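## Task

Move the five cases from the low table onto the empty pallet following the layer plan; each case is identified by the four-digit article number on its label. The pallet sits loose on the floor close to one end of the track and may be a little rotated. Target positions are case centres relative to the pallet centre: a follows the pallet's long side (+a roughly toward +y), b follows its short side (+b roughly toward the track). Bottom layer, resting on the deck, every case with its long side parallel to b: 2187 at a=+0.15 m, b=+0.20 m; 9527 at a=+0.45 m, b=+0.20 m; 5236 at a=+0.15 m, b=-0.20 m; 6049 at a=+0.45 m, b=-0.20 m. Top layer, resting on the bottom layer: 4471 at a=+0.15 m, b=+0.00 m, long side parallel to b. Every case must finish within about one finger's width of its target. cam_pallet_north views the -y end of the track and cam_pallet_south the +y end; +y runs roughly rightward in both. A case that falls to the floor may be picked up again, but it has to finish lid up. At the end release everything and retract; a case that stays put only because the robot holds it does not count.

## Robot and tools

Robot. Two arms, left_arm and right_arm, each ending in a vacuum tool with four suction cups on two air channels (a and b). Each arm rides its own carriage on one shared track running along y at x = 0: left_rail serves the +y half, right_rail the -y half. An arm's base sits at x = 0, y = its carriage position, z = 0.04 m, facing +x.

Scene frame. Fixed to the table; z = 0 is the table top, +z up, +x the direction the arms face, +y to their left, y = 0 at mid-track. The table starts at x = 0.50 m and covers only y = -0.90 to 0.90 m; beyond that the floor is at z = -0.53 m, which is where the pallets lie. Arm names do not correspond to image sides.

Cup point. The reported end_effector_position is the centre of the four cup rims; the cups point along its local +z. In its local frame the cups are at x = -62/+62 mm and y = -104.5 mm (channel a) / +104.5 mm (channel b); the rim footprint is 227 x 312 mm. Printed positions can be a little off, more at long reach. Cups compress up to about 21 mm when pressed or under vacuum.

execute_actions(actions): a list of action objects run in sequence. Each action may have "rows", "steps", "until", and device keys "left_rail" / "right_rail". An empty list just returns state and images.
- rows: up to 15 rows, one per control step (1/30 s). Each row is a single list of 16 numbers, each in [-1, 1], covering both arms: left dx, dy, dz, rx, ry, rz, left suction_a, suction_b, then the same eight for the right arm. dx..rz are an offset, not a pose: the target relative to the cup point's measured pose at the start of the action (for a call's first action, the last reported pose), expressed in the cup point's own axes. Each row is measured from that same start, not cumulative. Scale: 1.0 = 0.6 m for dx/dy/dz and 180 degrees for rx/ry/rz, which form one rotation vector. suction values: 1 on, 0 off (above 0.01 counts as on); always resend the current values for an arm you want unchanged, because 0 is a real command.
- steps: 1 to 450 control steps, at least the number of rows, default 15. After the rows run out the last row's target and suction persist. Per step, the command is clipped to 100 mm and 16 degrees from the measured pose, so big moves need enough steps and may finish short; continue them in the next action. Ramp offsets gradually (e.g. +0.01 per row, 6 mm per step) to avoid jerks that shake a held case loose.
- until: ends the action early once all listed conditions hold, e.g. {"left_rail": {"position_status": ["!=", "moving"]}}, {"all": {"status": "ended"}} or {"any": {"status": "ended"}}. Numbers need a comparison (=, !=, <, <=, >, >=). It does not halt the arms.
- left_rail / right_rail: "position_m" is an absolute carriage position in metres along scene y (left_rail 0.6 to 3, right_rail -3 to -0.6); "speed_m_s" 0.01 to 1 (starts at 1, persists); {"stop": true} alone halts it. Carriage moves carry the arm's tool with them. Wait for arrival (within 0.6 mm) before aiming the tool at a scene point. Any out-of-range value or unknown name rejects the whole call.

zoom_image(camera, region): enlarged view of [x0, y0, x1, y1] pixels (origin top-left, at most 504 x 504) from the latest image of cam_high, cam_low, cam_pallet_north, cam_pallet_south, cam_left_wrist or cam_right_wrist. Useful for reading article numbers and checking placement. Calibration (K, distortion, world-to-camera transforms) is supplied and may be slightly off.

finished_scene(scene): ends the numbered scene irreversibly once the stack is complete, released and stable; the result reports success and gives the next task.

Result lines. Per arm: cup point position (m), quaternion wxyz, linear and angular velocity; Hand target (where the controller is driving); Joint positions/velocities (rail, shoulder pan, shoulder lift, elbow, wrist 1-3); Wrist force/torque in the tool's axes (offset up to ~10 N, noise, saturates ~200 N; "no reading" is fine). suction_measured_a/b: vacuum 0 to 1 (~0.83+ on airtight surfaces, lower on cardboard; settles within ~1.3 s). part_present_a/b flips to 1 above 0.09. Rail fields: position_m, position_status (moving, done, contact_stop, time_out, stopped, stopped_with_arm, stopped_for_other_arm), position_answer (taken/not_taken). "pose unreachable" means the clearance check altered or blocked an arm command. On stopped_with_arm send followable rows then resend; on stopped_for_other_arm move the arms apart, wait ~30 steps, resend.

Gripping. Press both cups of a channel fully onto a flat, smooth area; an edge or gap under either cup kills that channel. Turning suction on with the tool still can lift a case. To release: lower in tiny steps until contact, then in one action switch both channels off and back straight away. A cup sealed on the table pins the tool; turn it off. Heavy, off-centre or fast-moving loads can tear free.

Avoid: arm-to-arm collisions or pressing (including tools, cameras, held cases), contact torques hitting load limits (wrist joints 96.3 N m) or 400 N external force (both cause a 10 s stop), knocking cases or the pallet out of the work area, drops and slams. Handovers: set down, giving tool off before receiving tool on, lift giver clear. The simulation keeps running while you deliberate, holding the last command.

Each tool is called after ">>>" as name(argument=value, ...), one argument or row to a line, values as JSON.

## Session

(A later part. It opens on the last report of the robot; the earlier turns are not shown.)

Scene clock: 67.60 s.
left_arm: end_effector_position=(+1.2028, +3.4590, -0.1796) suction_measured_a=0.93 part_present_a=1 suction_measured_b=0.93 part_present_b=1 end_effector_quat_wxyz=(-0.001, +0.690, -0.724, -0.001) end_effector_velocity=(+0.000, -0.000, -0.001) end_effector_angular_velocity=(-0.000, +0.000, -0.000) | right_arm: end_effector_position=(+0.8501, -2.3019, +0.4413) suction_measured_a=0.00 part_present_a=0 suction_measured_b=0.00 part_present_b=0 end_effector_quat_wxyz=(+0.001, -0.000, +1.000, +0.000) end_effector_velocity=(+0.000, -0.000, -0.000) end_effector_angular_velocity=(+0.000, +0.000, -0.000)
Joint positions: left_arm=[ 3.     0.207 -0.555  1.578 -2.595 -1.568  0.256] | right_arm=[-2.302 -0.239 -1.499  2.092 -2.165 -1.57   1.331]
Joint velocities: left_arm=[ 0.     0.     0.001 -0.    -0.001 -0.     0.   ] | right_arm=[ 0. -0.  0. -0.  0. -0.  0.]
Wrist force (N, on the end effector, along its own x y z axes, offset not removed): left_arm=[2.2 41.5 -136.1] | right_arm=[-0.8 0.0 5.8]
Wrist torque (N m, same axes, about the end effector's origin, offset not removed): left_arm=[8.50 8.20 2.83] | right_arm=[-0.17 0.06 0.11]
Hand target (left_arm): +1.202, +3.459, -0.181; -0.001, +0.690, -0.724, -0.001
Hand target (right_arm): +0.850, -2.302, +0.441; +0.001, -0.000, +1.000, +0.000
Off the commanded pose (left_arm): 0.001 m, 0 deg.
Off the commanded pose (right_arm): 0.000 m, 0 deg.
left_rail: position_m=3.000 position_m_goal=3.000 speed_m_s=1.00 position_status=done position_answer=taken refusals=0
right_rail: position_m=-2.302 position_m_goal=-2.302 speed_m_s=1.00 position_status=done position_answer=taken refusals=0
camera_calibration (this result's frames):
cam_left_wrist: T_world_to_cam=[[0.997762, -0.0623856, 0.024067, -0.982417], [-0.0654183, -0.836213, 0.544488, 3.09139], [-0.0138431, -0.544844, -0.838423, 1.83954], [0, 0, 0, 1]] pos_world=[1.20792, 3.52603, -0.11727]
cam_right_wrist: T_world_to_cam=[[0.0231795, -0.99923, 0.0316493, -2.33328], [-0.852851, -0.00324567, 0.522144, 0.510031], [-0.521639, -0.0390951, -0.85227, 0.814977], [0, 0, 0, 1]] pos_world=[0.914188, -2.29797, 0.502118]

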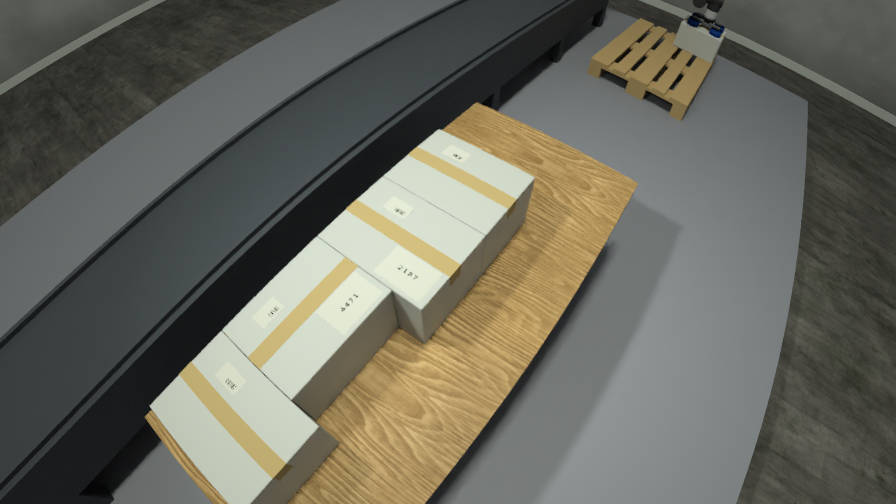

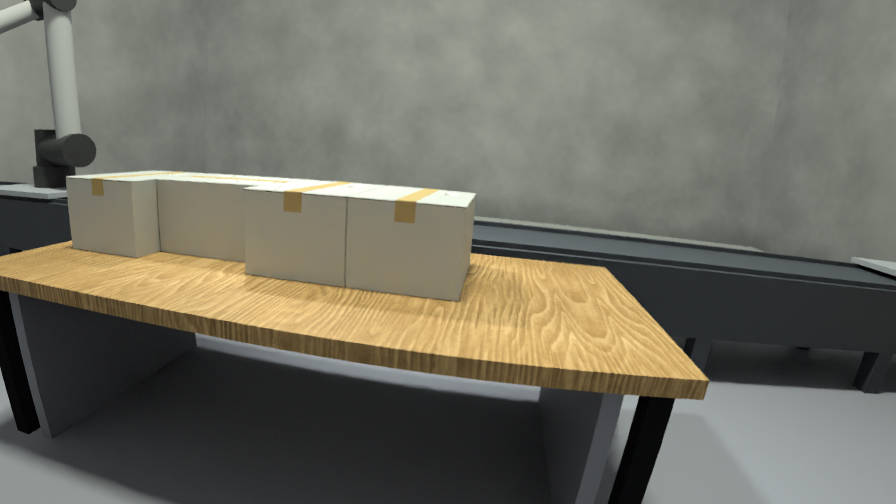

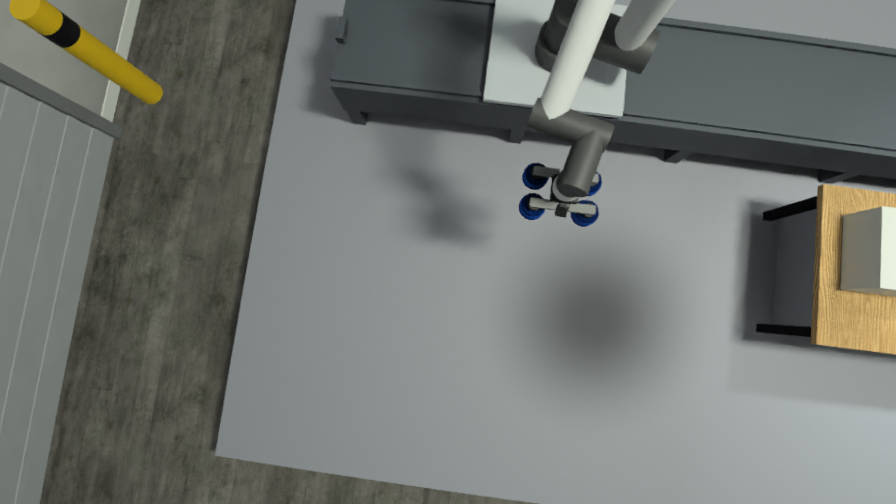

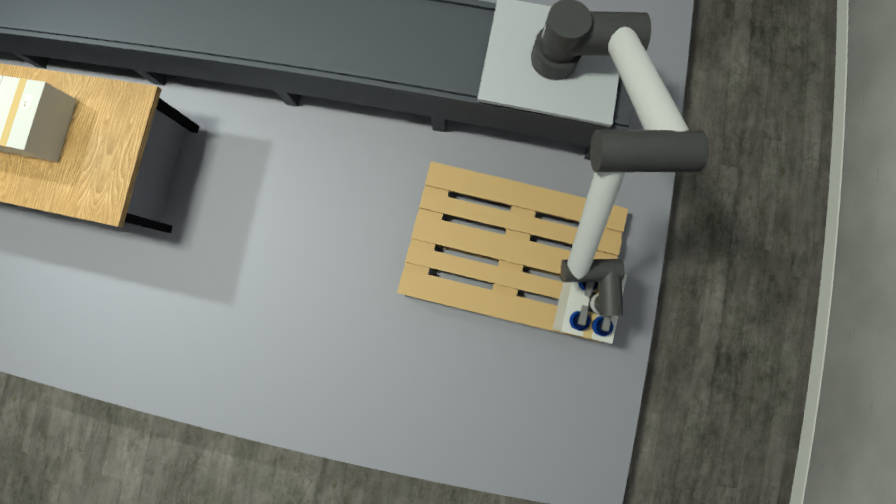

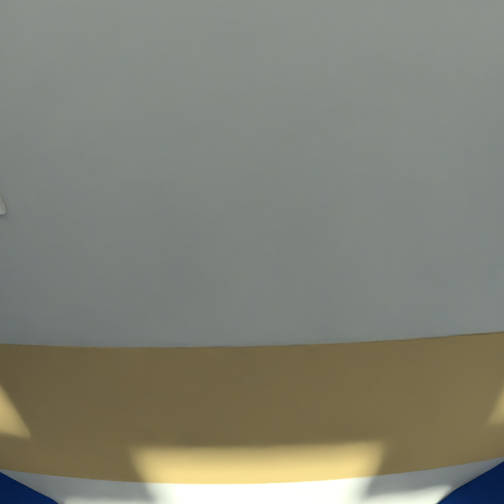

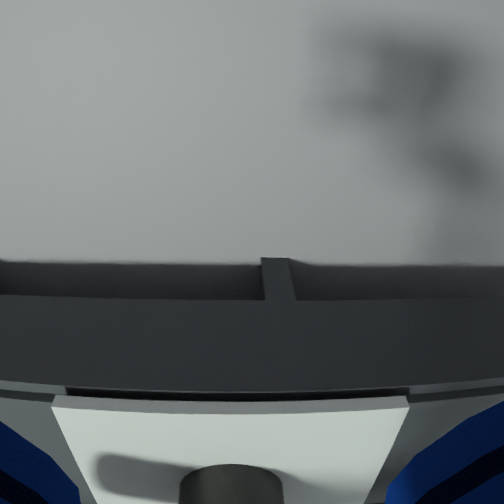

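>>> execute_actions(
  actions=[
    {"rows":[[0,0,-0.005,0,0,0,0,0,0,0,0,0,0,0,0,0],[0,0,-0.01,0,0,0,0,0,0,0,0,0,0,0,0,0],[0,0,-0.016,0,0,0,0,0,0,0,0,0,0,0,0,0],[0,0,-0.022,0,0,0,0,0,0,0,0,0,0,0,0,0],[0,0,-0.028,0,0,0,0,0,0,0,0,0,0,0,0,0],[0,0,-0.034,0,0,0,0,0,0,0,0,0,0,0,0,0],[0,0,-0.04,0,0,0,0,0,0,0,0,0,0,0,0,0],[0,0,-0.05,0,0,0,0,0,0,0,0,0,0,0,0,0],[0,0,-0.06,0,0,0,0,0,0,0,0,0,0,0,0,0],[0,0,-0.08,0,0,0,0,0,0,0,0,0,0,0,0,0],[0,0,-0.1,0,0,0,0,0,0,0,0,0,0,0,0,0]],"steps":18},
    {"rows":[[0.862,0.562,-0.7,0,0,-0.0155,0,0,0,0,0,0,0,0,0,0]],"left_rail":{"position_m":0.75},"steps":48},
    {"rows":[[0.717,0,0,0,0,0,0,0,0,0,0,0,0,0,0,0]],"steps":36},
  ],
)

>>> zoom_image(
  camera="cam_pallet_south",
  region=[520, 230, 645, 355],
)

Scene clock: 81.80 s.
left_arm: end_effector_position=(+0.8424, +0.2805, +0.2928) suction_measured_a=0.00 part_present_a=0 suction_measured_b=0.00 part_present_b=0 end_effector_quat_wxyz=(+0.001, +0.707, -0.707, -0.000) end_effector_velocity=(+0.001, -0.015, +0.000) end_effector_angular_velocity=(+0.001, -0.000, +0.001) | right_arm: end_effector_position=(+0.8501, -2.3019, +0.4413) suction_measured_a=0.00 part_present_a=0 suction_measured_b=0.00 part_present_b=0 end_effector_quat_wxyz=(+0.001, -0.000, +1.000, +0.000) end_effector_velocity=(-0.000, -0.000, -0.000) end_effector_angular_velocity=(+0.000, +0.000, -0.000)
Joint positions: left_arm=[ 0.75  -0.718 -1.255  2.038 -2.354 -1.572 -0.718] | right_arm=[-2.302 -0.239 -1.499  2.092 -2.165 -1.57   1.331]
Joint velocities: left_arm=[-0.014 -0.001  0.001 -0.002  0.001  0.001 -0.002] | right_arm=[ 0. -0.  0.  0.  0. -0.  0.]
Wrist force (N, on the end effector, along its own x y z axes, offset not removed): left_arm=[2.3 2.6 1.2] | right_arm=[8.4 -4.9 3.7]
Wrist torque (N m, same axes, about the end effector's origin, offset not removed): left_arm=[0.10 0.32 0.41] | right_arm=[-0.83 -1.28 0.11]
Hand target (left_arm): +0.842, +0.280, +0.293; +0.001, +0.707, -0.707, -0.000
Hand target (right_arm): +0.850, -2.302, +0.441; +0.001, -0.000, +1.000, +0.000
Off the commanded pose (left_arm): 0.001 m, 0 deg.
Off the commanded pose (right_arm): 0.000 m, 0 deg.
left_rail: position_m=0.750 position_m_goal=0.750 speed_m_s=1.00 position_status=moving position_answer=taken refusals=0
right_rail: position_m=-2.302 position_m_goal=-2.302 speed_m_s=1.00 position_status=done position_answer=taken refusals=0
camera_calibration (this result's frames):
cam_left_wrist: T_world_to_cam=[[0.99963, -0.0144043, 0.0230695, -0.847224], [-0.0246852, -0.836576, 0.547295, 0.117603], [0.011416, -0.547662, -0.836622, 0.477857], [0, 0, 0, 1]] pos_world=[0.844358, 0.347884, 0.354967]
cam_right_wrist: T_world_to_cam=[[0.0231791, -0.99923, 0.0316493, -2.33328], [-0.852851, -0.00324535, 0.522144, 0.510032], [-0.521639, -0.039095, -0.85227, 0.814977], [0, 0, 0, 1]] pos_world=[0.914188, -2.29797, 0.502117]

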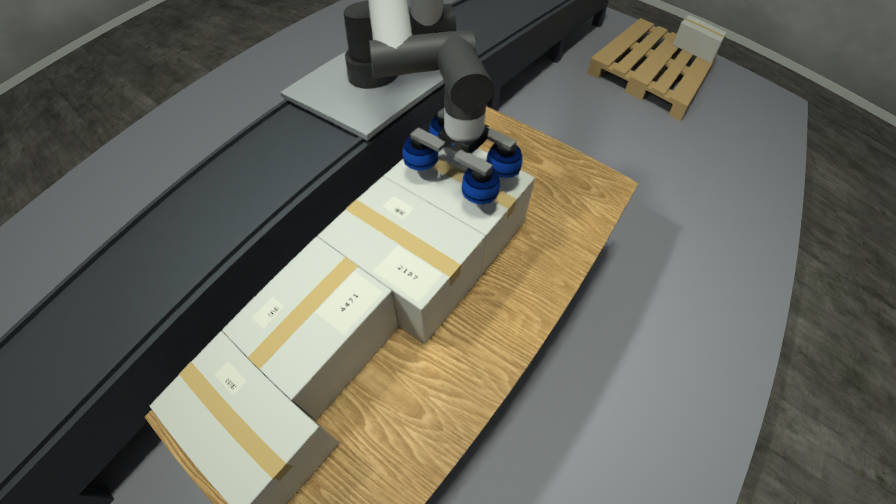

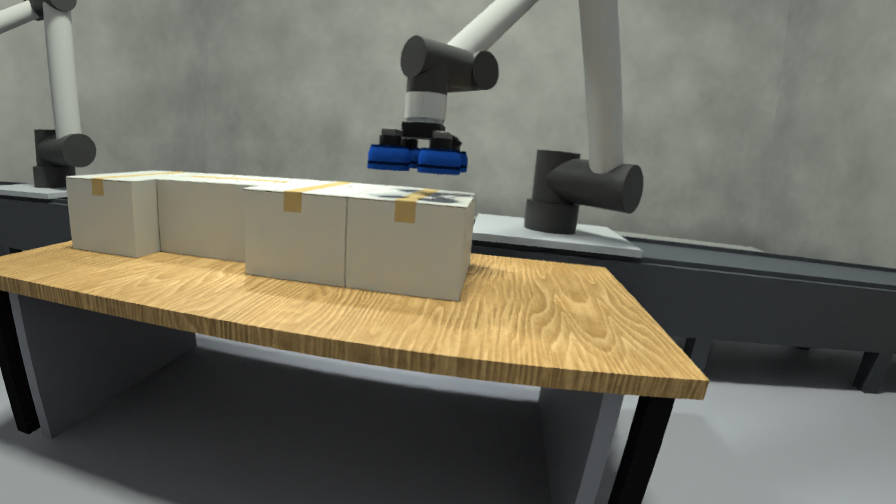

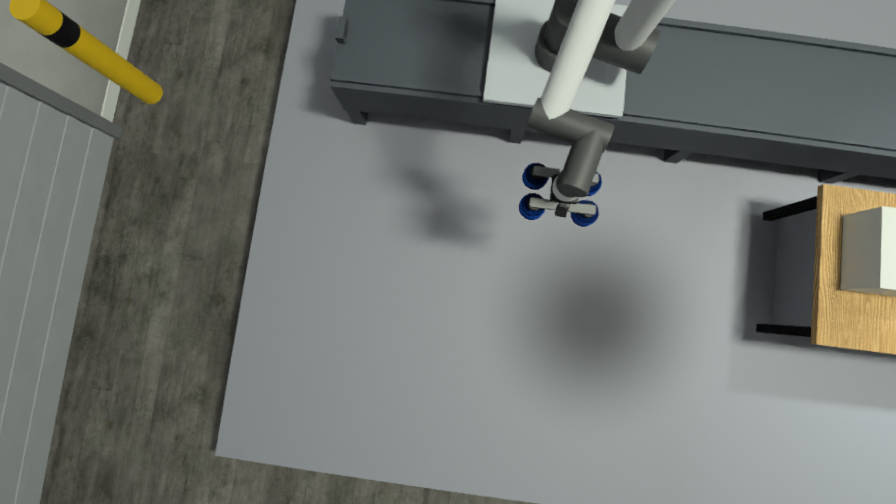

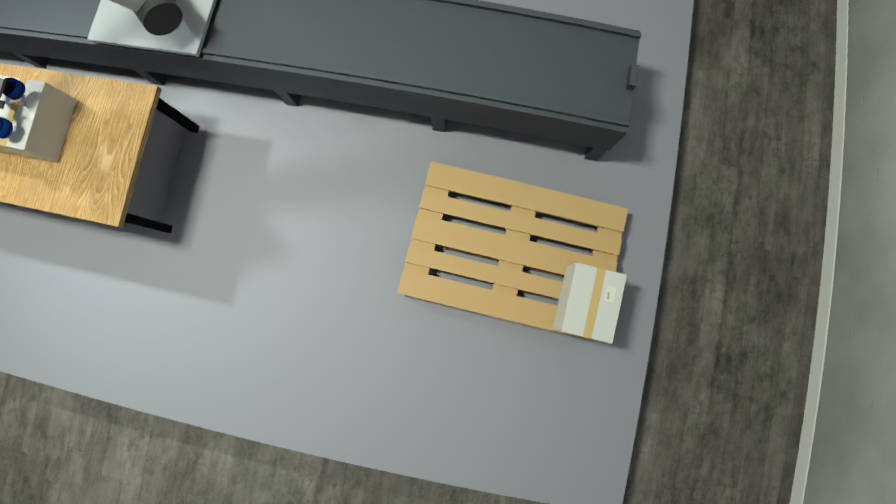

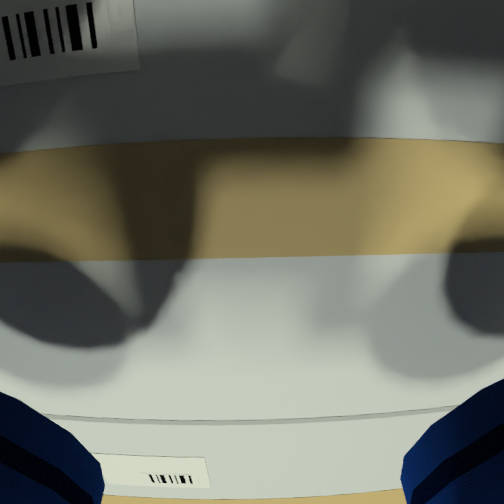

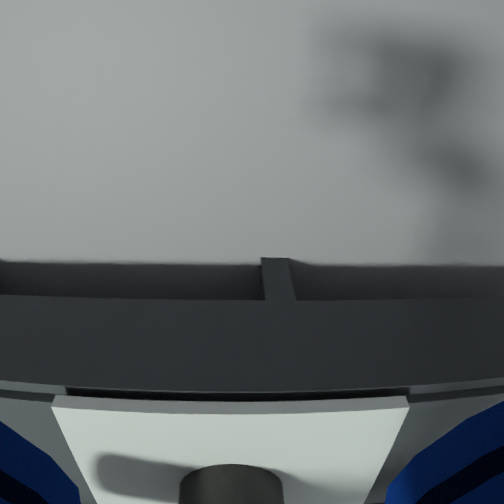

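Region (520, 230, 645, 355) of cam_pallet_south's 896x504 image, scaled by 4.032, with more detail than that image has.

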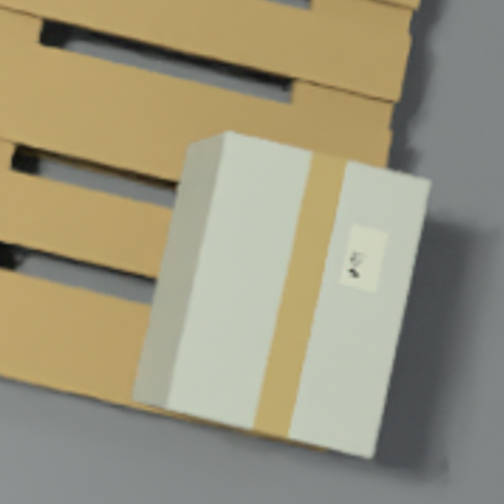

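>>> execute_actions(
  actions=[
    {"rows":[[0,0,0.015,0,0,0,0,0,0,0,0,0,0,0,0,0],[-0.003,0.002,0.035,0,0,0,0,0,0,0,0,0,0,0,0,0],[-0.003,0.002,0.055,0,0,0,0,0,0,0,0,0,0,0,0,0],[-0.003,0.002,0.075,0,0,0,0,0,0,0,0,0,0,0,0,0],[-0.003,0.002,0.09,0,0,0,1,1,0,0,0,0,0,0,0,0],[-0.003,0.002,0.095,0,0,0,1,1,0,0,0,0,0,0,0,0],[-0.003,0.002,0.098,0,0,0,1,1,0,0,0,0,0,0,0,0],[-0.003,0.002,0.101,0,0,0,1,1,0,0,0,0,0,0,0,0],[-0.003,0.002,0.104,0,0,0,1,1,0,0,0,0,0,0,0,0],[-0.003,0.002,0.107,0,0,0,1,1,0,0,0,0,0,0,0,0],[-0.003,0.002,0.11,0,0,0,1,1,0,0,0,0,0,0,0,0],[-0.003,0.002,0.113,0,0,0,1,1,0,0,0,0,0,0,0,0],[-0.003,0.002,0.116,0,0,0,1,1,0,0,0,0,0,0,0,0],[-0.003,0.002,0.119,0,0,0,1,1,0,0,0,0,0,0,0,0],[-0.003,0.002,0.121,0,0,0,1,1,0,0,0,0,0,0,0,0]],"steps":26},
    {"rows":[[0,0,-0.01,0,0,0,1,1,0,0,0,0,0,0,0,0],[0,0,-0.02,0,0,0,1,1,0,0,0,0,0,0,0,0],[0,0,-0.035,0,0,0,1,1,0,0,0,0,0,0,0,0],[-0.02,0,-0.05,0,0,0,1,1,0,0,0,0,0,0,0,0],[-0.04,0,-0.067,0,0,0,1,1,0,0,0,0,0,0,0,0],[-0.08,0,-0.067,0,0,0,1,1,0,0,0,0,0,0,0,0],[-0.6,0.08,-0.067,0,0,0,1,1,0,0,0,0,0,0,0,0]],"left_rail":{"position_m":3.0},"steps":34},
    {"rows":[[-0.978,0.005,0.69,0,0,0.0155,1,1,0,0,0,0,0,0,0,0]],"steps":52},
  ],
)

>>> zoom_image(
  camera="cam_pallet_south",
  region=[540, 170, 670, 300],
)

Scene clock: 98.30 s.
left_arm: end_effector_position=(+0.7908, +3.4792, -0.1530) suction_measured_a=0.93 part_present_a=1 suction_measured_b=0.93 part_present_b=1 end_effector_quat_wxyz=(-0.000, +0.690, -0.724, -0.001) end_effector_velocity=(+0.001, +0.002, -0.003) end_effector_angular_velocity=(-0.000, +0.001, -0.001) | right_arm: end_effector_position=(+0.8501, -2.3019, +0.4413) suction_measured_a=0.00 part_present_a=0 suction_measured_b=0.00 part_present_b=0 end_effector_quat_wxyz=(+0.001, -0.000, +1.000, +0.000) end_effector_velocity=(-0.000, +0.000, +0.000) end_effector_angular_velocity=(+0.000, -0.000, +0.000)
Joint positions: left_arm=[ 3.     0.325 -0.738  2.164 -2.997 -1.569  0.374] | right_arm=[-2.302 -0.239 -1.499  2.092 -2.165 -1.57   1.331]
Joint velocities: left_arm=[ 0.     0.002  0.004 -0.005  0.001  0.     0.003] | right_arm=[ 0.  0. -0.  0. -0.  0. -0.]
Wrist force (N, on the end effector, along its own x y z axes, offset not removed): left_arm=[1.7 2.1 -28.7] | right_arm=[7.1 -6.2 9.7]
Wrist torque (N m, same axes, about the end effector's origin, offset not removed): left_arm=[3.35 1.43 0.30] | right_arm=[-0.68 -1.10 -0.01]
Hand target (left_arm): +0.791, +3.480, -0.153; -0.000, +0.690, -0.724, -0.001
Hand target (right_arm): +0.850, -2.302, +0.441; +0.001, -0.000, +1.000, +0.000
Off the commanded pose (left_arm): 0.001 m, 0 deg.
Off the commanded pose (right_arm): 0.000 m, 0 deg.
left_rail: position_m=3.000 position_m_goal=3.000 speed_m_s=1.00 position_status=done position_answer=taken refusals=0
right_rail: position_m=-2.302 position_m_goal=-2.302 speed_m_s=1.00 position_status=done position_answer=taken refusals=0
camera_calibration (this result's frames):
cam_left_wrist: T_world_to_cam=[[0.997738, -0.062954, 0.0235597, -0.568761], [-0.0655987, -0.835462, 0.545619, 3.0645], [-0.0146657, -0.54593, -0.837702, 1.87169], [0, 0, 0, 1]] pos_world=[0.795951, 3.54628, -0.0907258]
cam_right_wrist: T_world_to_cam=[[0.0231792, -0.99923, 0.0316494, -2.33328], [-0.852851, -0.00324543, 0.522144, 0.510032], [-0.521639, -0.0390951, -0.85227, 0.814977], [0, 0, 0, 1]] pos_world=[0.914188, -2.29797, 0.502117]

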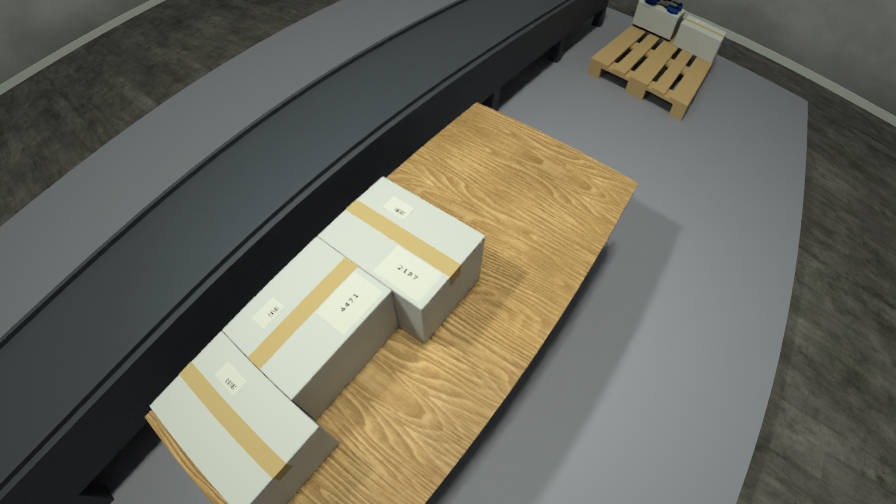

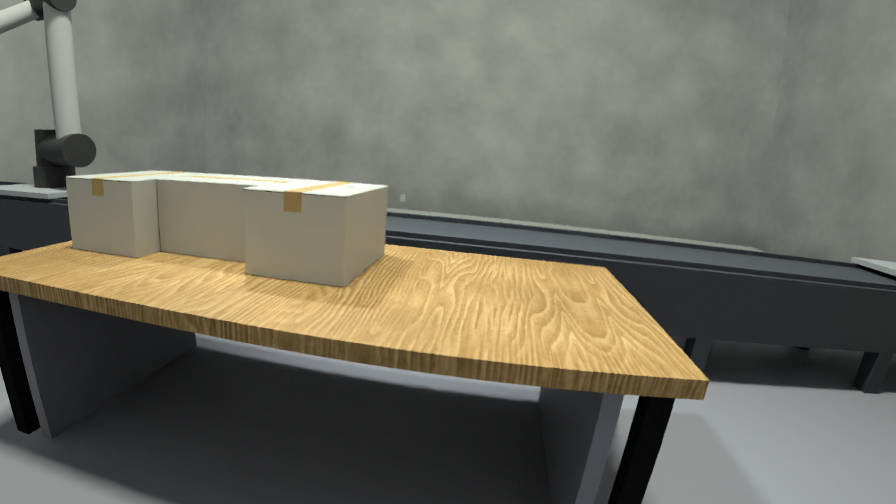

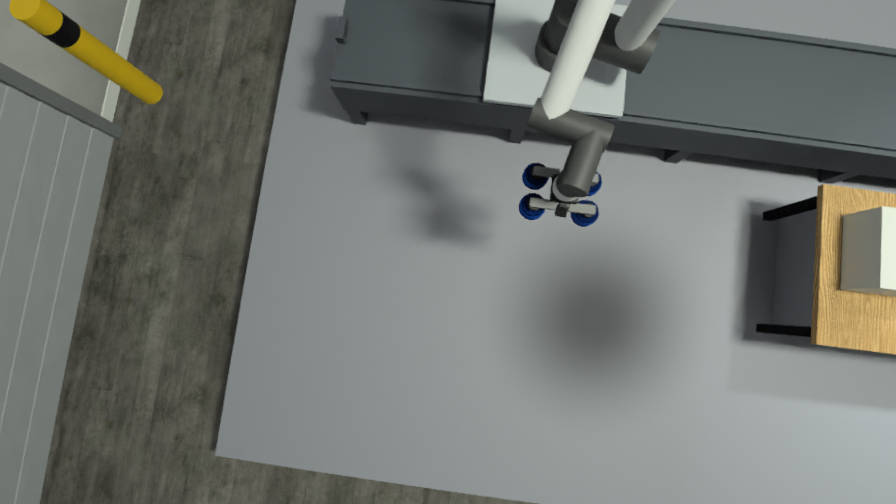

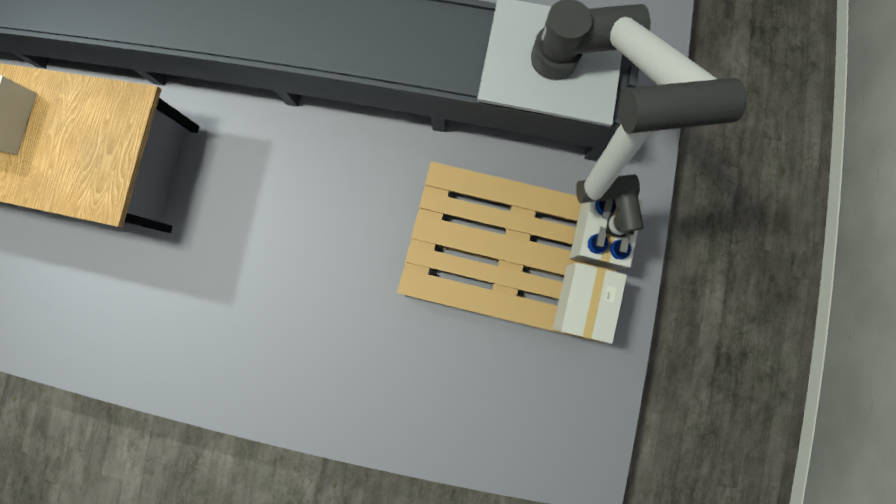

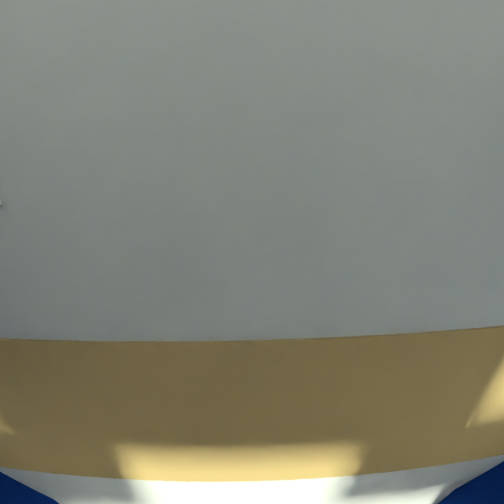

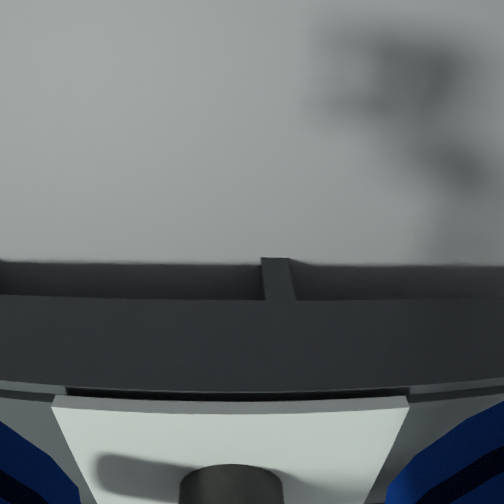

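Region (540, 170, 670, 300) of cam_pallet_south's 896x504 image, scaled by 3.877, with more detail than that image has.

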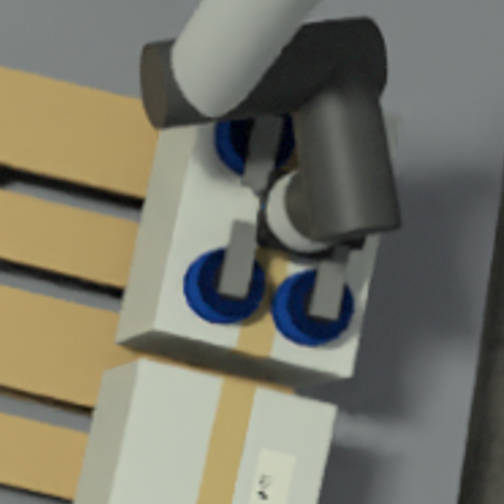

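>>> execute_actions(
  actions=[],
)

Scene clock: 123.07 s.
left_arm: end_effector_position=(+0.7910, +3.4797, -0.1532) suction_measured_a=0.93 part_present_a=1 suction_measured_b=0.93 part_present_b=1 end_effector_quat_wxyz=(-0.000, +0.690, -0.724, -0.001) end_effector_velocity=(-0.000, -0.000, -0.000) end_effector_angular_velocity=(-0.000, +0.000, -0.000) | right_arm: end_effector_position=(+0.8501, -2.3019, +0.4413) suction_measured_a=0.00 part_present_a=0 suction_measured_b=0.00 part_present_b=0 end_effector_quat_wxyz=(+0.001, -0.000, +1.000, +0.000) end_effector_velocity=(-0.000, +0.000, +0.000) end_effector_angular_velocity=(-0.000, -0.000, +0.000)
Joint positions: left_arm=[ 3.     0.326 -0.738  2.163 -2.997 -1.569  0.375] | right_arm=[-2.302 -0.239 -1.499  2.092 -2.165 -1.57   1.331]
Joint velocities: left_arm=[ 0. -0. -0.  0.  0.  0.  0.] | right_arm=[ 0.  0. -0.  0.  0.  0.  0.]
Wrist force (N, on the end effector, along its own x y z axes, offset not removed): left_arm=[-1.6 2.6 -30.4] | right_arm=[5.5 -9.2 8.8]
Wrist torque (N m, same axes, about the end effector's origin, offset not removed): left_arm=[3.26 1.19 0.38] | right_arm=[-1.21 -0.96 0.35]
Hand target (left_arm): +0.791, +3.480, -0.153; -0.000, +0.690, -0.724, -0.001
Hand target (right_arm): +0.850, -2.302, +0.441; +0.001, -0.000, +1.000, +0.000
Off the commanded pose (left_arm): 0.002 m, 0 deg.
Off the commanded pose (right_arm): 0.000 m, 0 deg.
left_rail: position_m=3.000 position_m_goal=3.000 speed_m_s=1.00 position_status=done position_answer=taken refusals=0
right_rail: position_m=-2.302 position_m_goal=-2.302 speed_m_s=1.00 position_status=done position_answer=taken refusals=0
camera_calibration (this result's frames):
cam_left_wrist: T_world_to_cam=[[0.997744, -0.0628691, 0.0235611, -0.569206], [-0.0655334, -0.835655, 0.545332, 3.06565], [-0.0145956, -0.545645, -0.837889, 1.87072], [0, 0, 0, 1]] pos_world=[0.796128, 3.54679, -0.0909324]
cam_right_wrist: T_world_to_cam=[[0.0231792, -0.99923, 0.0316493, -2.33328], [-0.852851, -0.00324542, 0.522144, 0.510032], [-0.521639, -0.039095, -0.85227, 0.814977], [0, 0, 0, 1]] pos_world=[0.914188, -2.29797, 0.502117]

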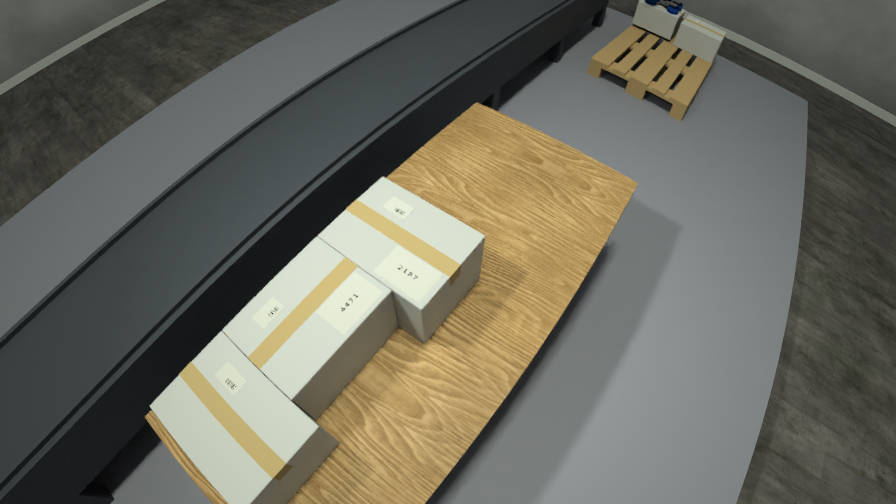

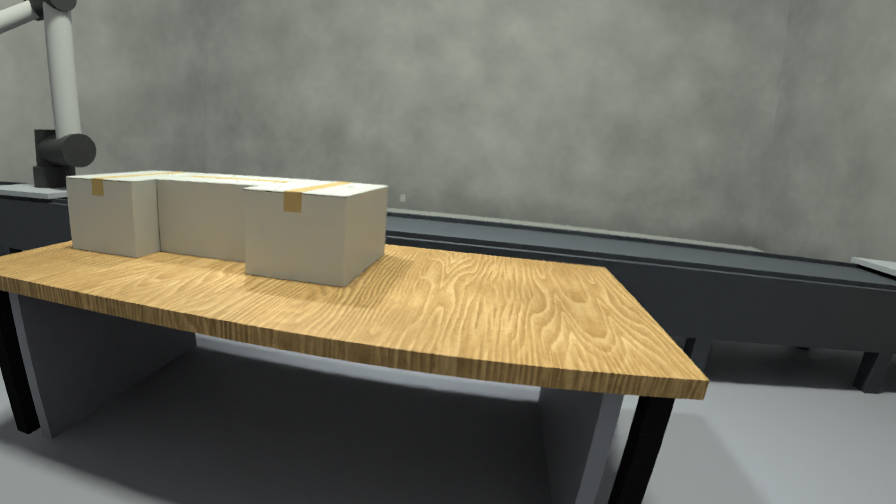

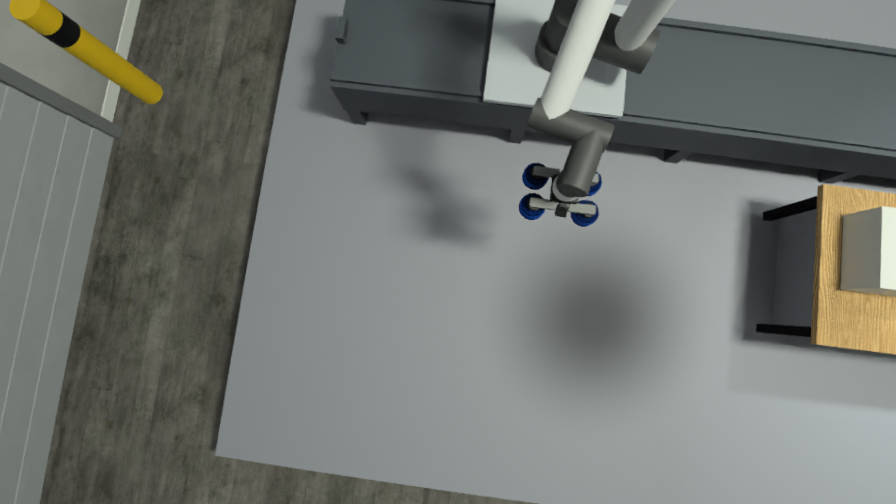

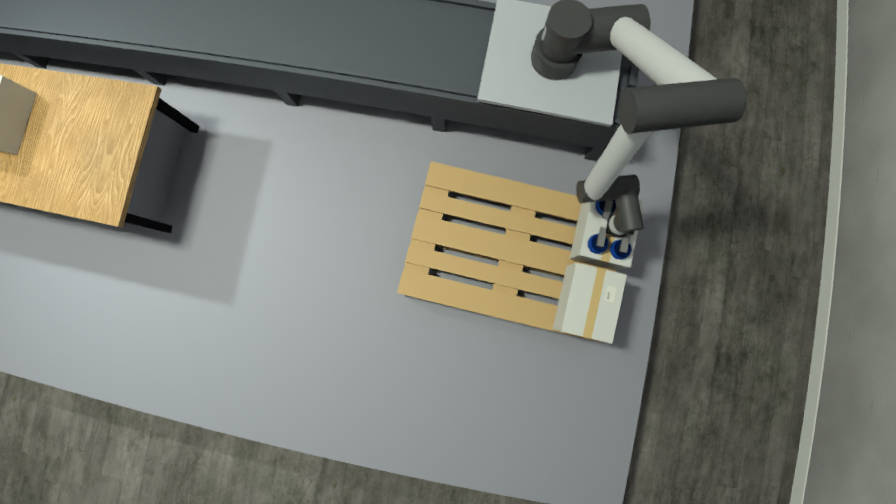

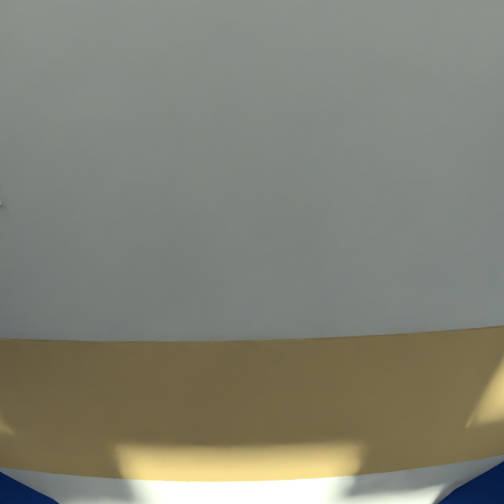

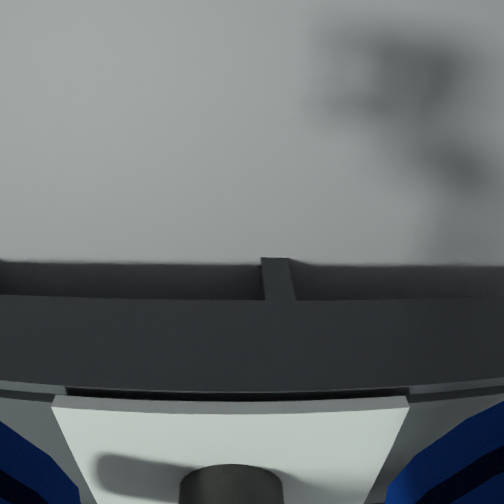

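>>> execute_actions(
  actions=[
    {"rows":[[0,-0.004,0.003,0,0,0,1,1,0,0,0,0,0,0,0,0],[0.001,-0.009,0.007,0,0,0,1,1,0,0,0,0,0,0,0,0],[0.001,-0.014,0.011,0,0,0,1,1,0,0,0,0,0,0,0,0],[0.002,-0.018,0.015,0,0,0,1,1,0,0,0,0,0,0,0,0],[0.002,-0.021,0.019,0,0,0,1,1,0,0,0,0,0,0,0,0],[0.002,-0.021,0.023,0,0,0,1,1,0,0,0,0,0,0,0,0],[0.002,-0.021,0.027,0,0,0,1,1,0,0,0,0,0,0,0,0],[0.002,-0.021,0.030,0,0,0,1,1,0,0,0,0,0,0,0,0],[0.002,-0.021,0.033,0,0,0,1,1,0,0,0,0,0,0,0,0],[0.002,-0.021,0.036,0,0,0,1,1,0,0,0,0,0,0,0,0],[0.002,-0.021,0.038,0,0,0,1,1,0,0,0,0,0,0,0,0],[0.002,-0.021,0.040,0,0,0,1,1,0,0,0,0,0,0,0,0],[0.002,-0.021,0.042,0,0,0,1,1,0,0,0,0,0,0,0,0],[0.002,-0.021,0.043,0,0,0,1,1,0,0,0,0,0,0,0,0]],"steps":20},
  ],
)

>>> zoom_image(
  camera="cam_pallet_south",
  region=[500,150,700,360],
)

Scene clock: 133.57 s.
left_arm: end_effector_position=(+0.8033, +3.4779, -0.1786) suction_measured_a=0.93 part_present_a=1 suction_measured_b=0.93 part_present_b=1 end_effector_quat_wxyz=(-0.000, +0.690, -0.724, -0.001) end_effector_velocity=(+0.001, +0.000, -0.006) end_effector_angular_velocity=(+0.000, -0.001, -0.000) | right_arm: end_effector_position=(+0.8501, -2.3019, +0.4413) suction_measured_a=0.00 part_present_a=0 suction_measured_b=0.00 part_present_b=0 end_effector_quat_wxyz=(+0.001, -0.000, +1.000, +0.000) end_effector_velocity=(+0.000, -0.000, -0.000) end_effector_angular_velocity=(+0.000, +0.000, -0.000)
Joint positions: left_arm=[ 3.     0.319 -0.701  2.141 -3.012 -1.569  0.368] | right_arm=[-2.302 -0.239 -1.499  2.092 -2.165 -1.57   1.331]
Joint velocities: left_arm=[ 0.    -0.     0.008 -0.003 -0.006 -0.    -0.   ] | right_arm=[ 0. -0.  0. -0.  0. -0. -0.]
Wrist force (N, on the end effector, along its own x y z axes, offset not removed): left_arm=[-0.9 1.5 -29.9] | right_arm=[1.7 -2.9 6.5]
Wrist torque (N m, same axes, about the end effector's origin, offset not removed): left_arm=[3.03 0.94 0.35] | right_arm=[-0.58 -0.51 0.29]
Hand target (left_arm): +0.803, +3.478, -0.179; -0.000, +0.690, -0.724, -0.001
Hand target (right_arm): +0.850, -2.302, +0.441; +0.001, -0.000, +1.000, +0.000
Off the commanded pose (left_arm): 0.000 m, 0 deg.
Off the commanded pose (right_arm): 0.000 m, 0 deg.
left_rail: position_m=3.000 position_m_goal=3.000 speed_m_s=1.00 position_status=done position_answer=taken refusals=0
right_rail: position_m=-2.302 position_m_goal=-2.302 speed_m_s=1.00 position_status=done position_answer=taken refusals=0
camera_calibration (this result's frames):
cam_left_wrist: T_world_to_cam=[[0.997747, -0.0628523, 0.0234556, -0.581137], [-0.0654619, -0.835668, 0.54532, 3.07879], [-0.0146735, -0.545627, -0.8379, 1.84863], [0, 0, 0, 1]] pos_world=[0.808497, 3.54498, -0.116327]
cam_right_wrist: T_world_to_cam=[[0.0231793, -0.99923, 0.0316493, -2.33328], [-0.852851, -0.0032455, 0.522144, 0.510031], [-0.521639, -0.0390951, -0.85227, 0.814977], [0, 0, 0, 1]] pos_world=[0.914189, -2.29797, 0.502117]

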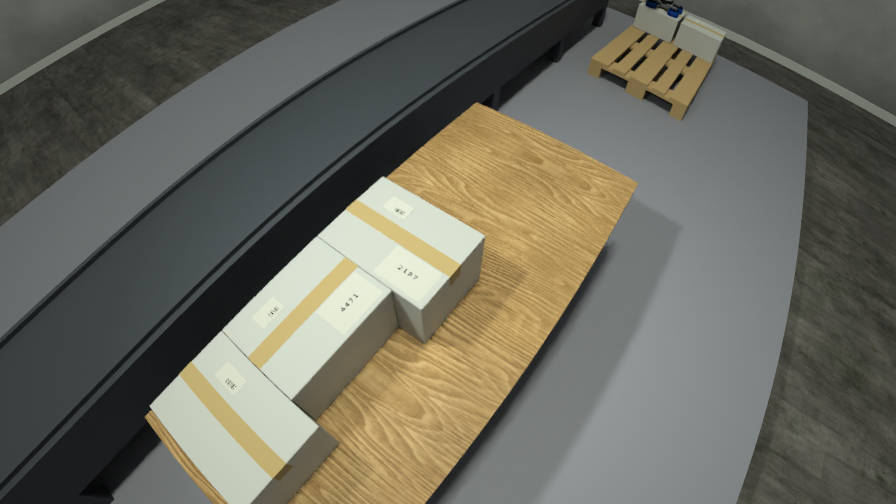

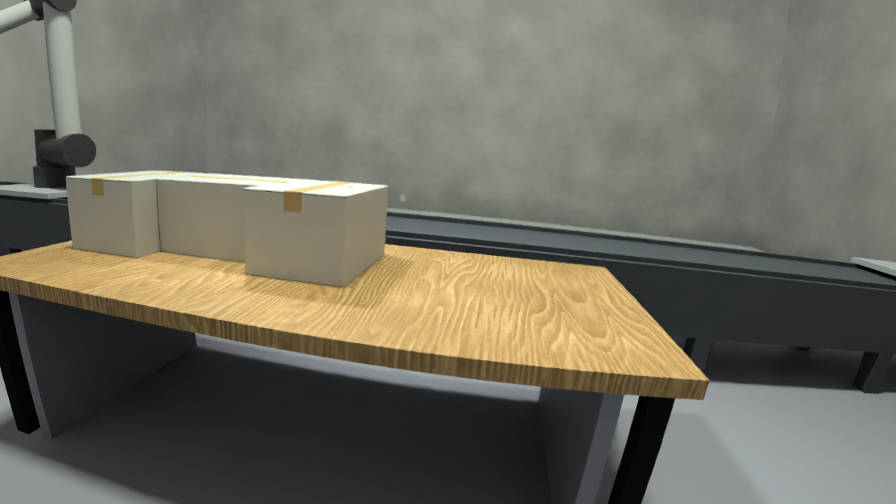

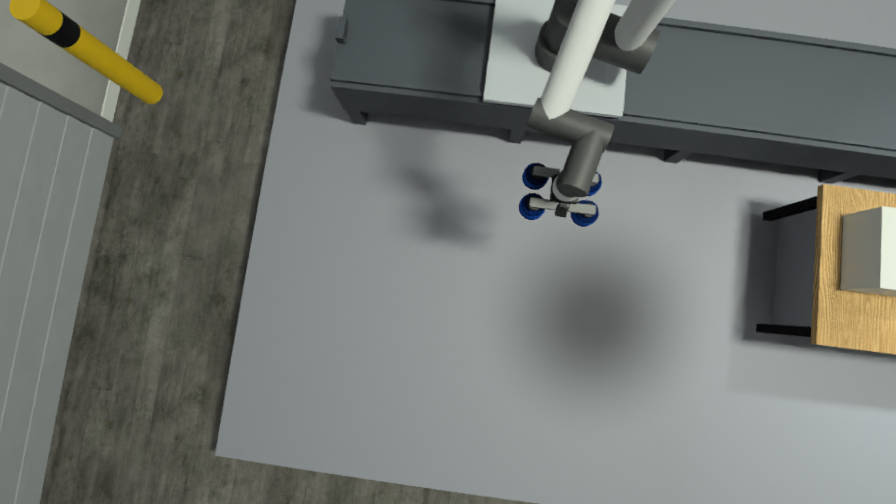

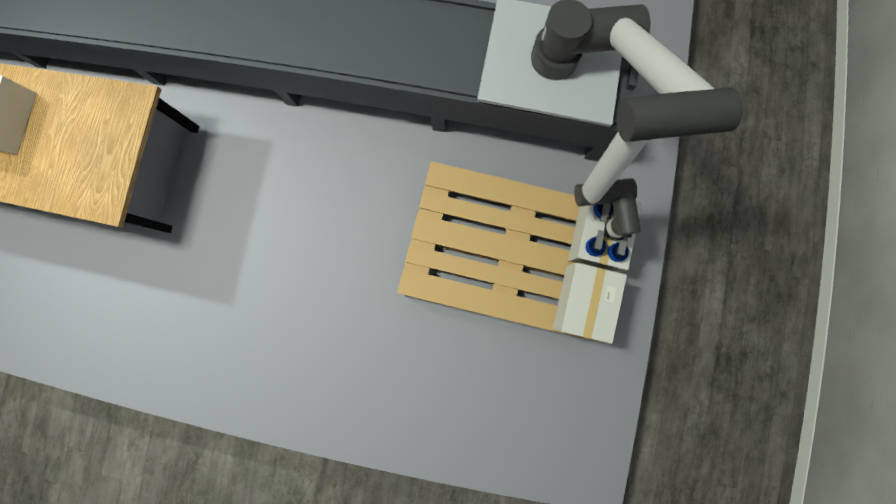

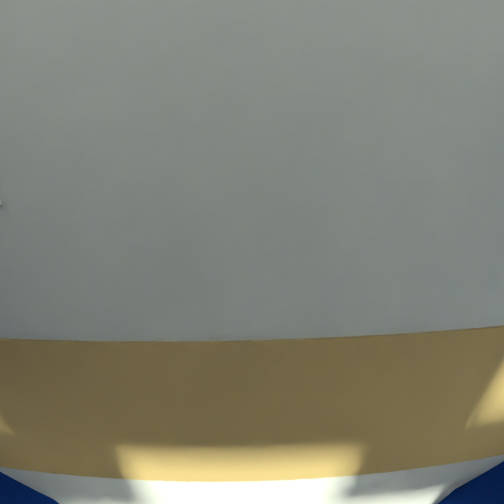

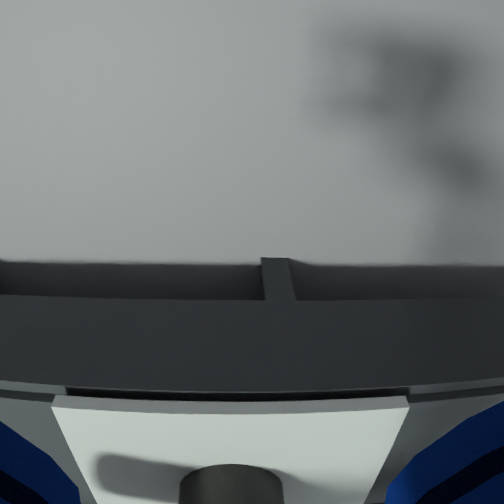

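Region (500, 150, 700, 360) of cam_pallet_south's 896x504 image, scaled by 2.400, with more detail than that image has; it fills the left 480 columns of this view, and the rest is white.

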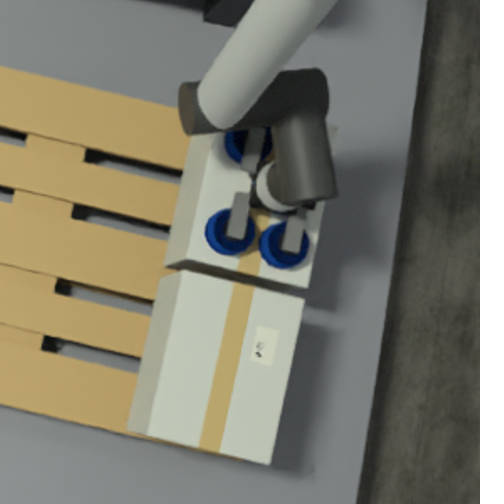

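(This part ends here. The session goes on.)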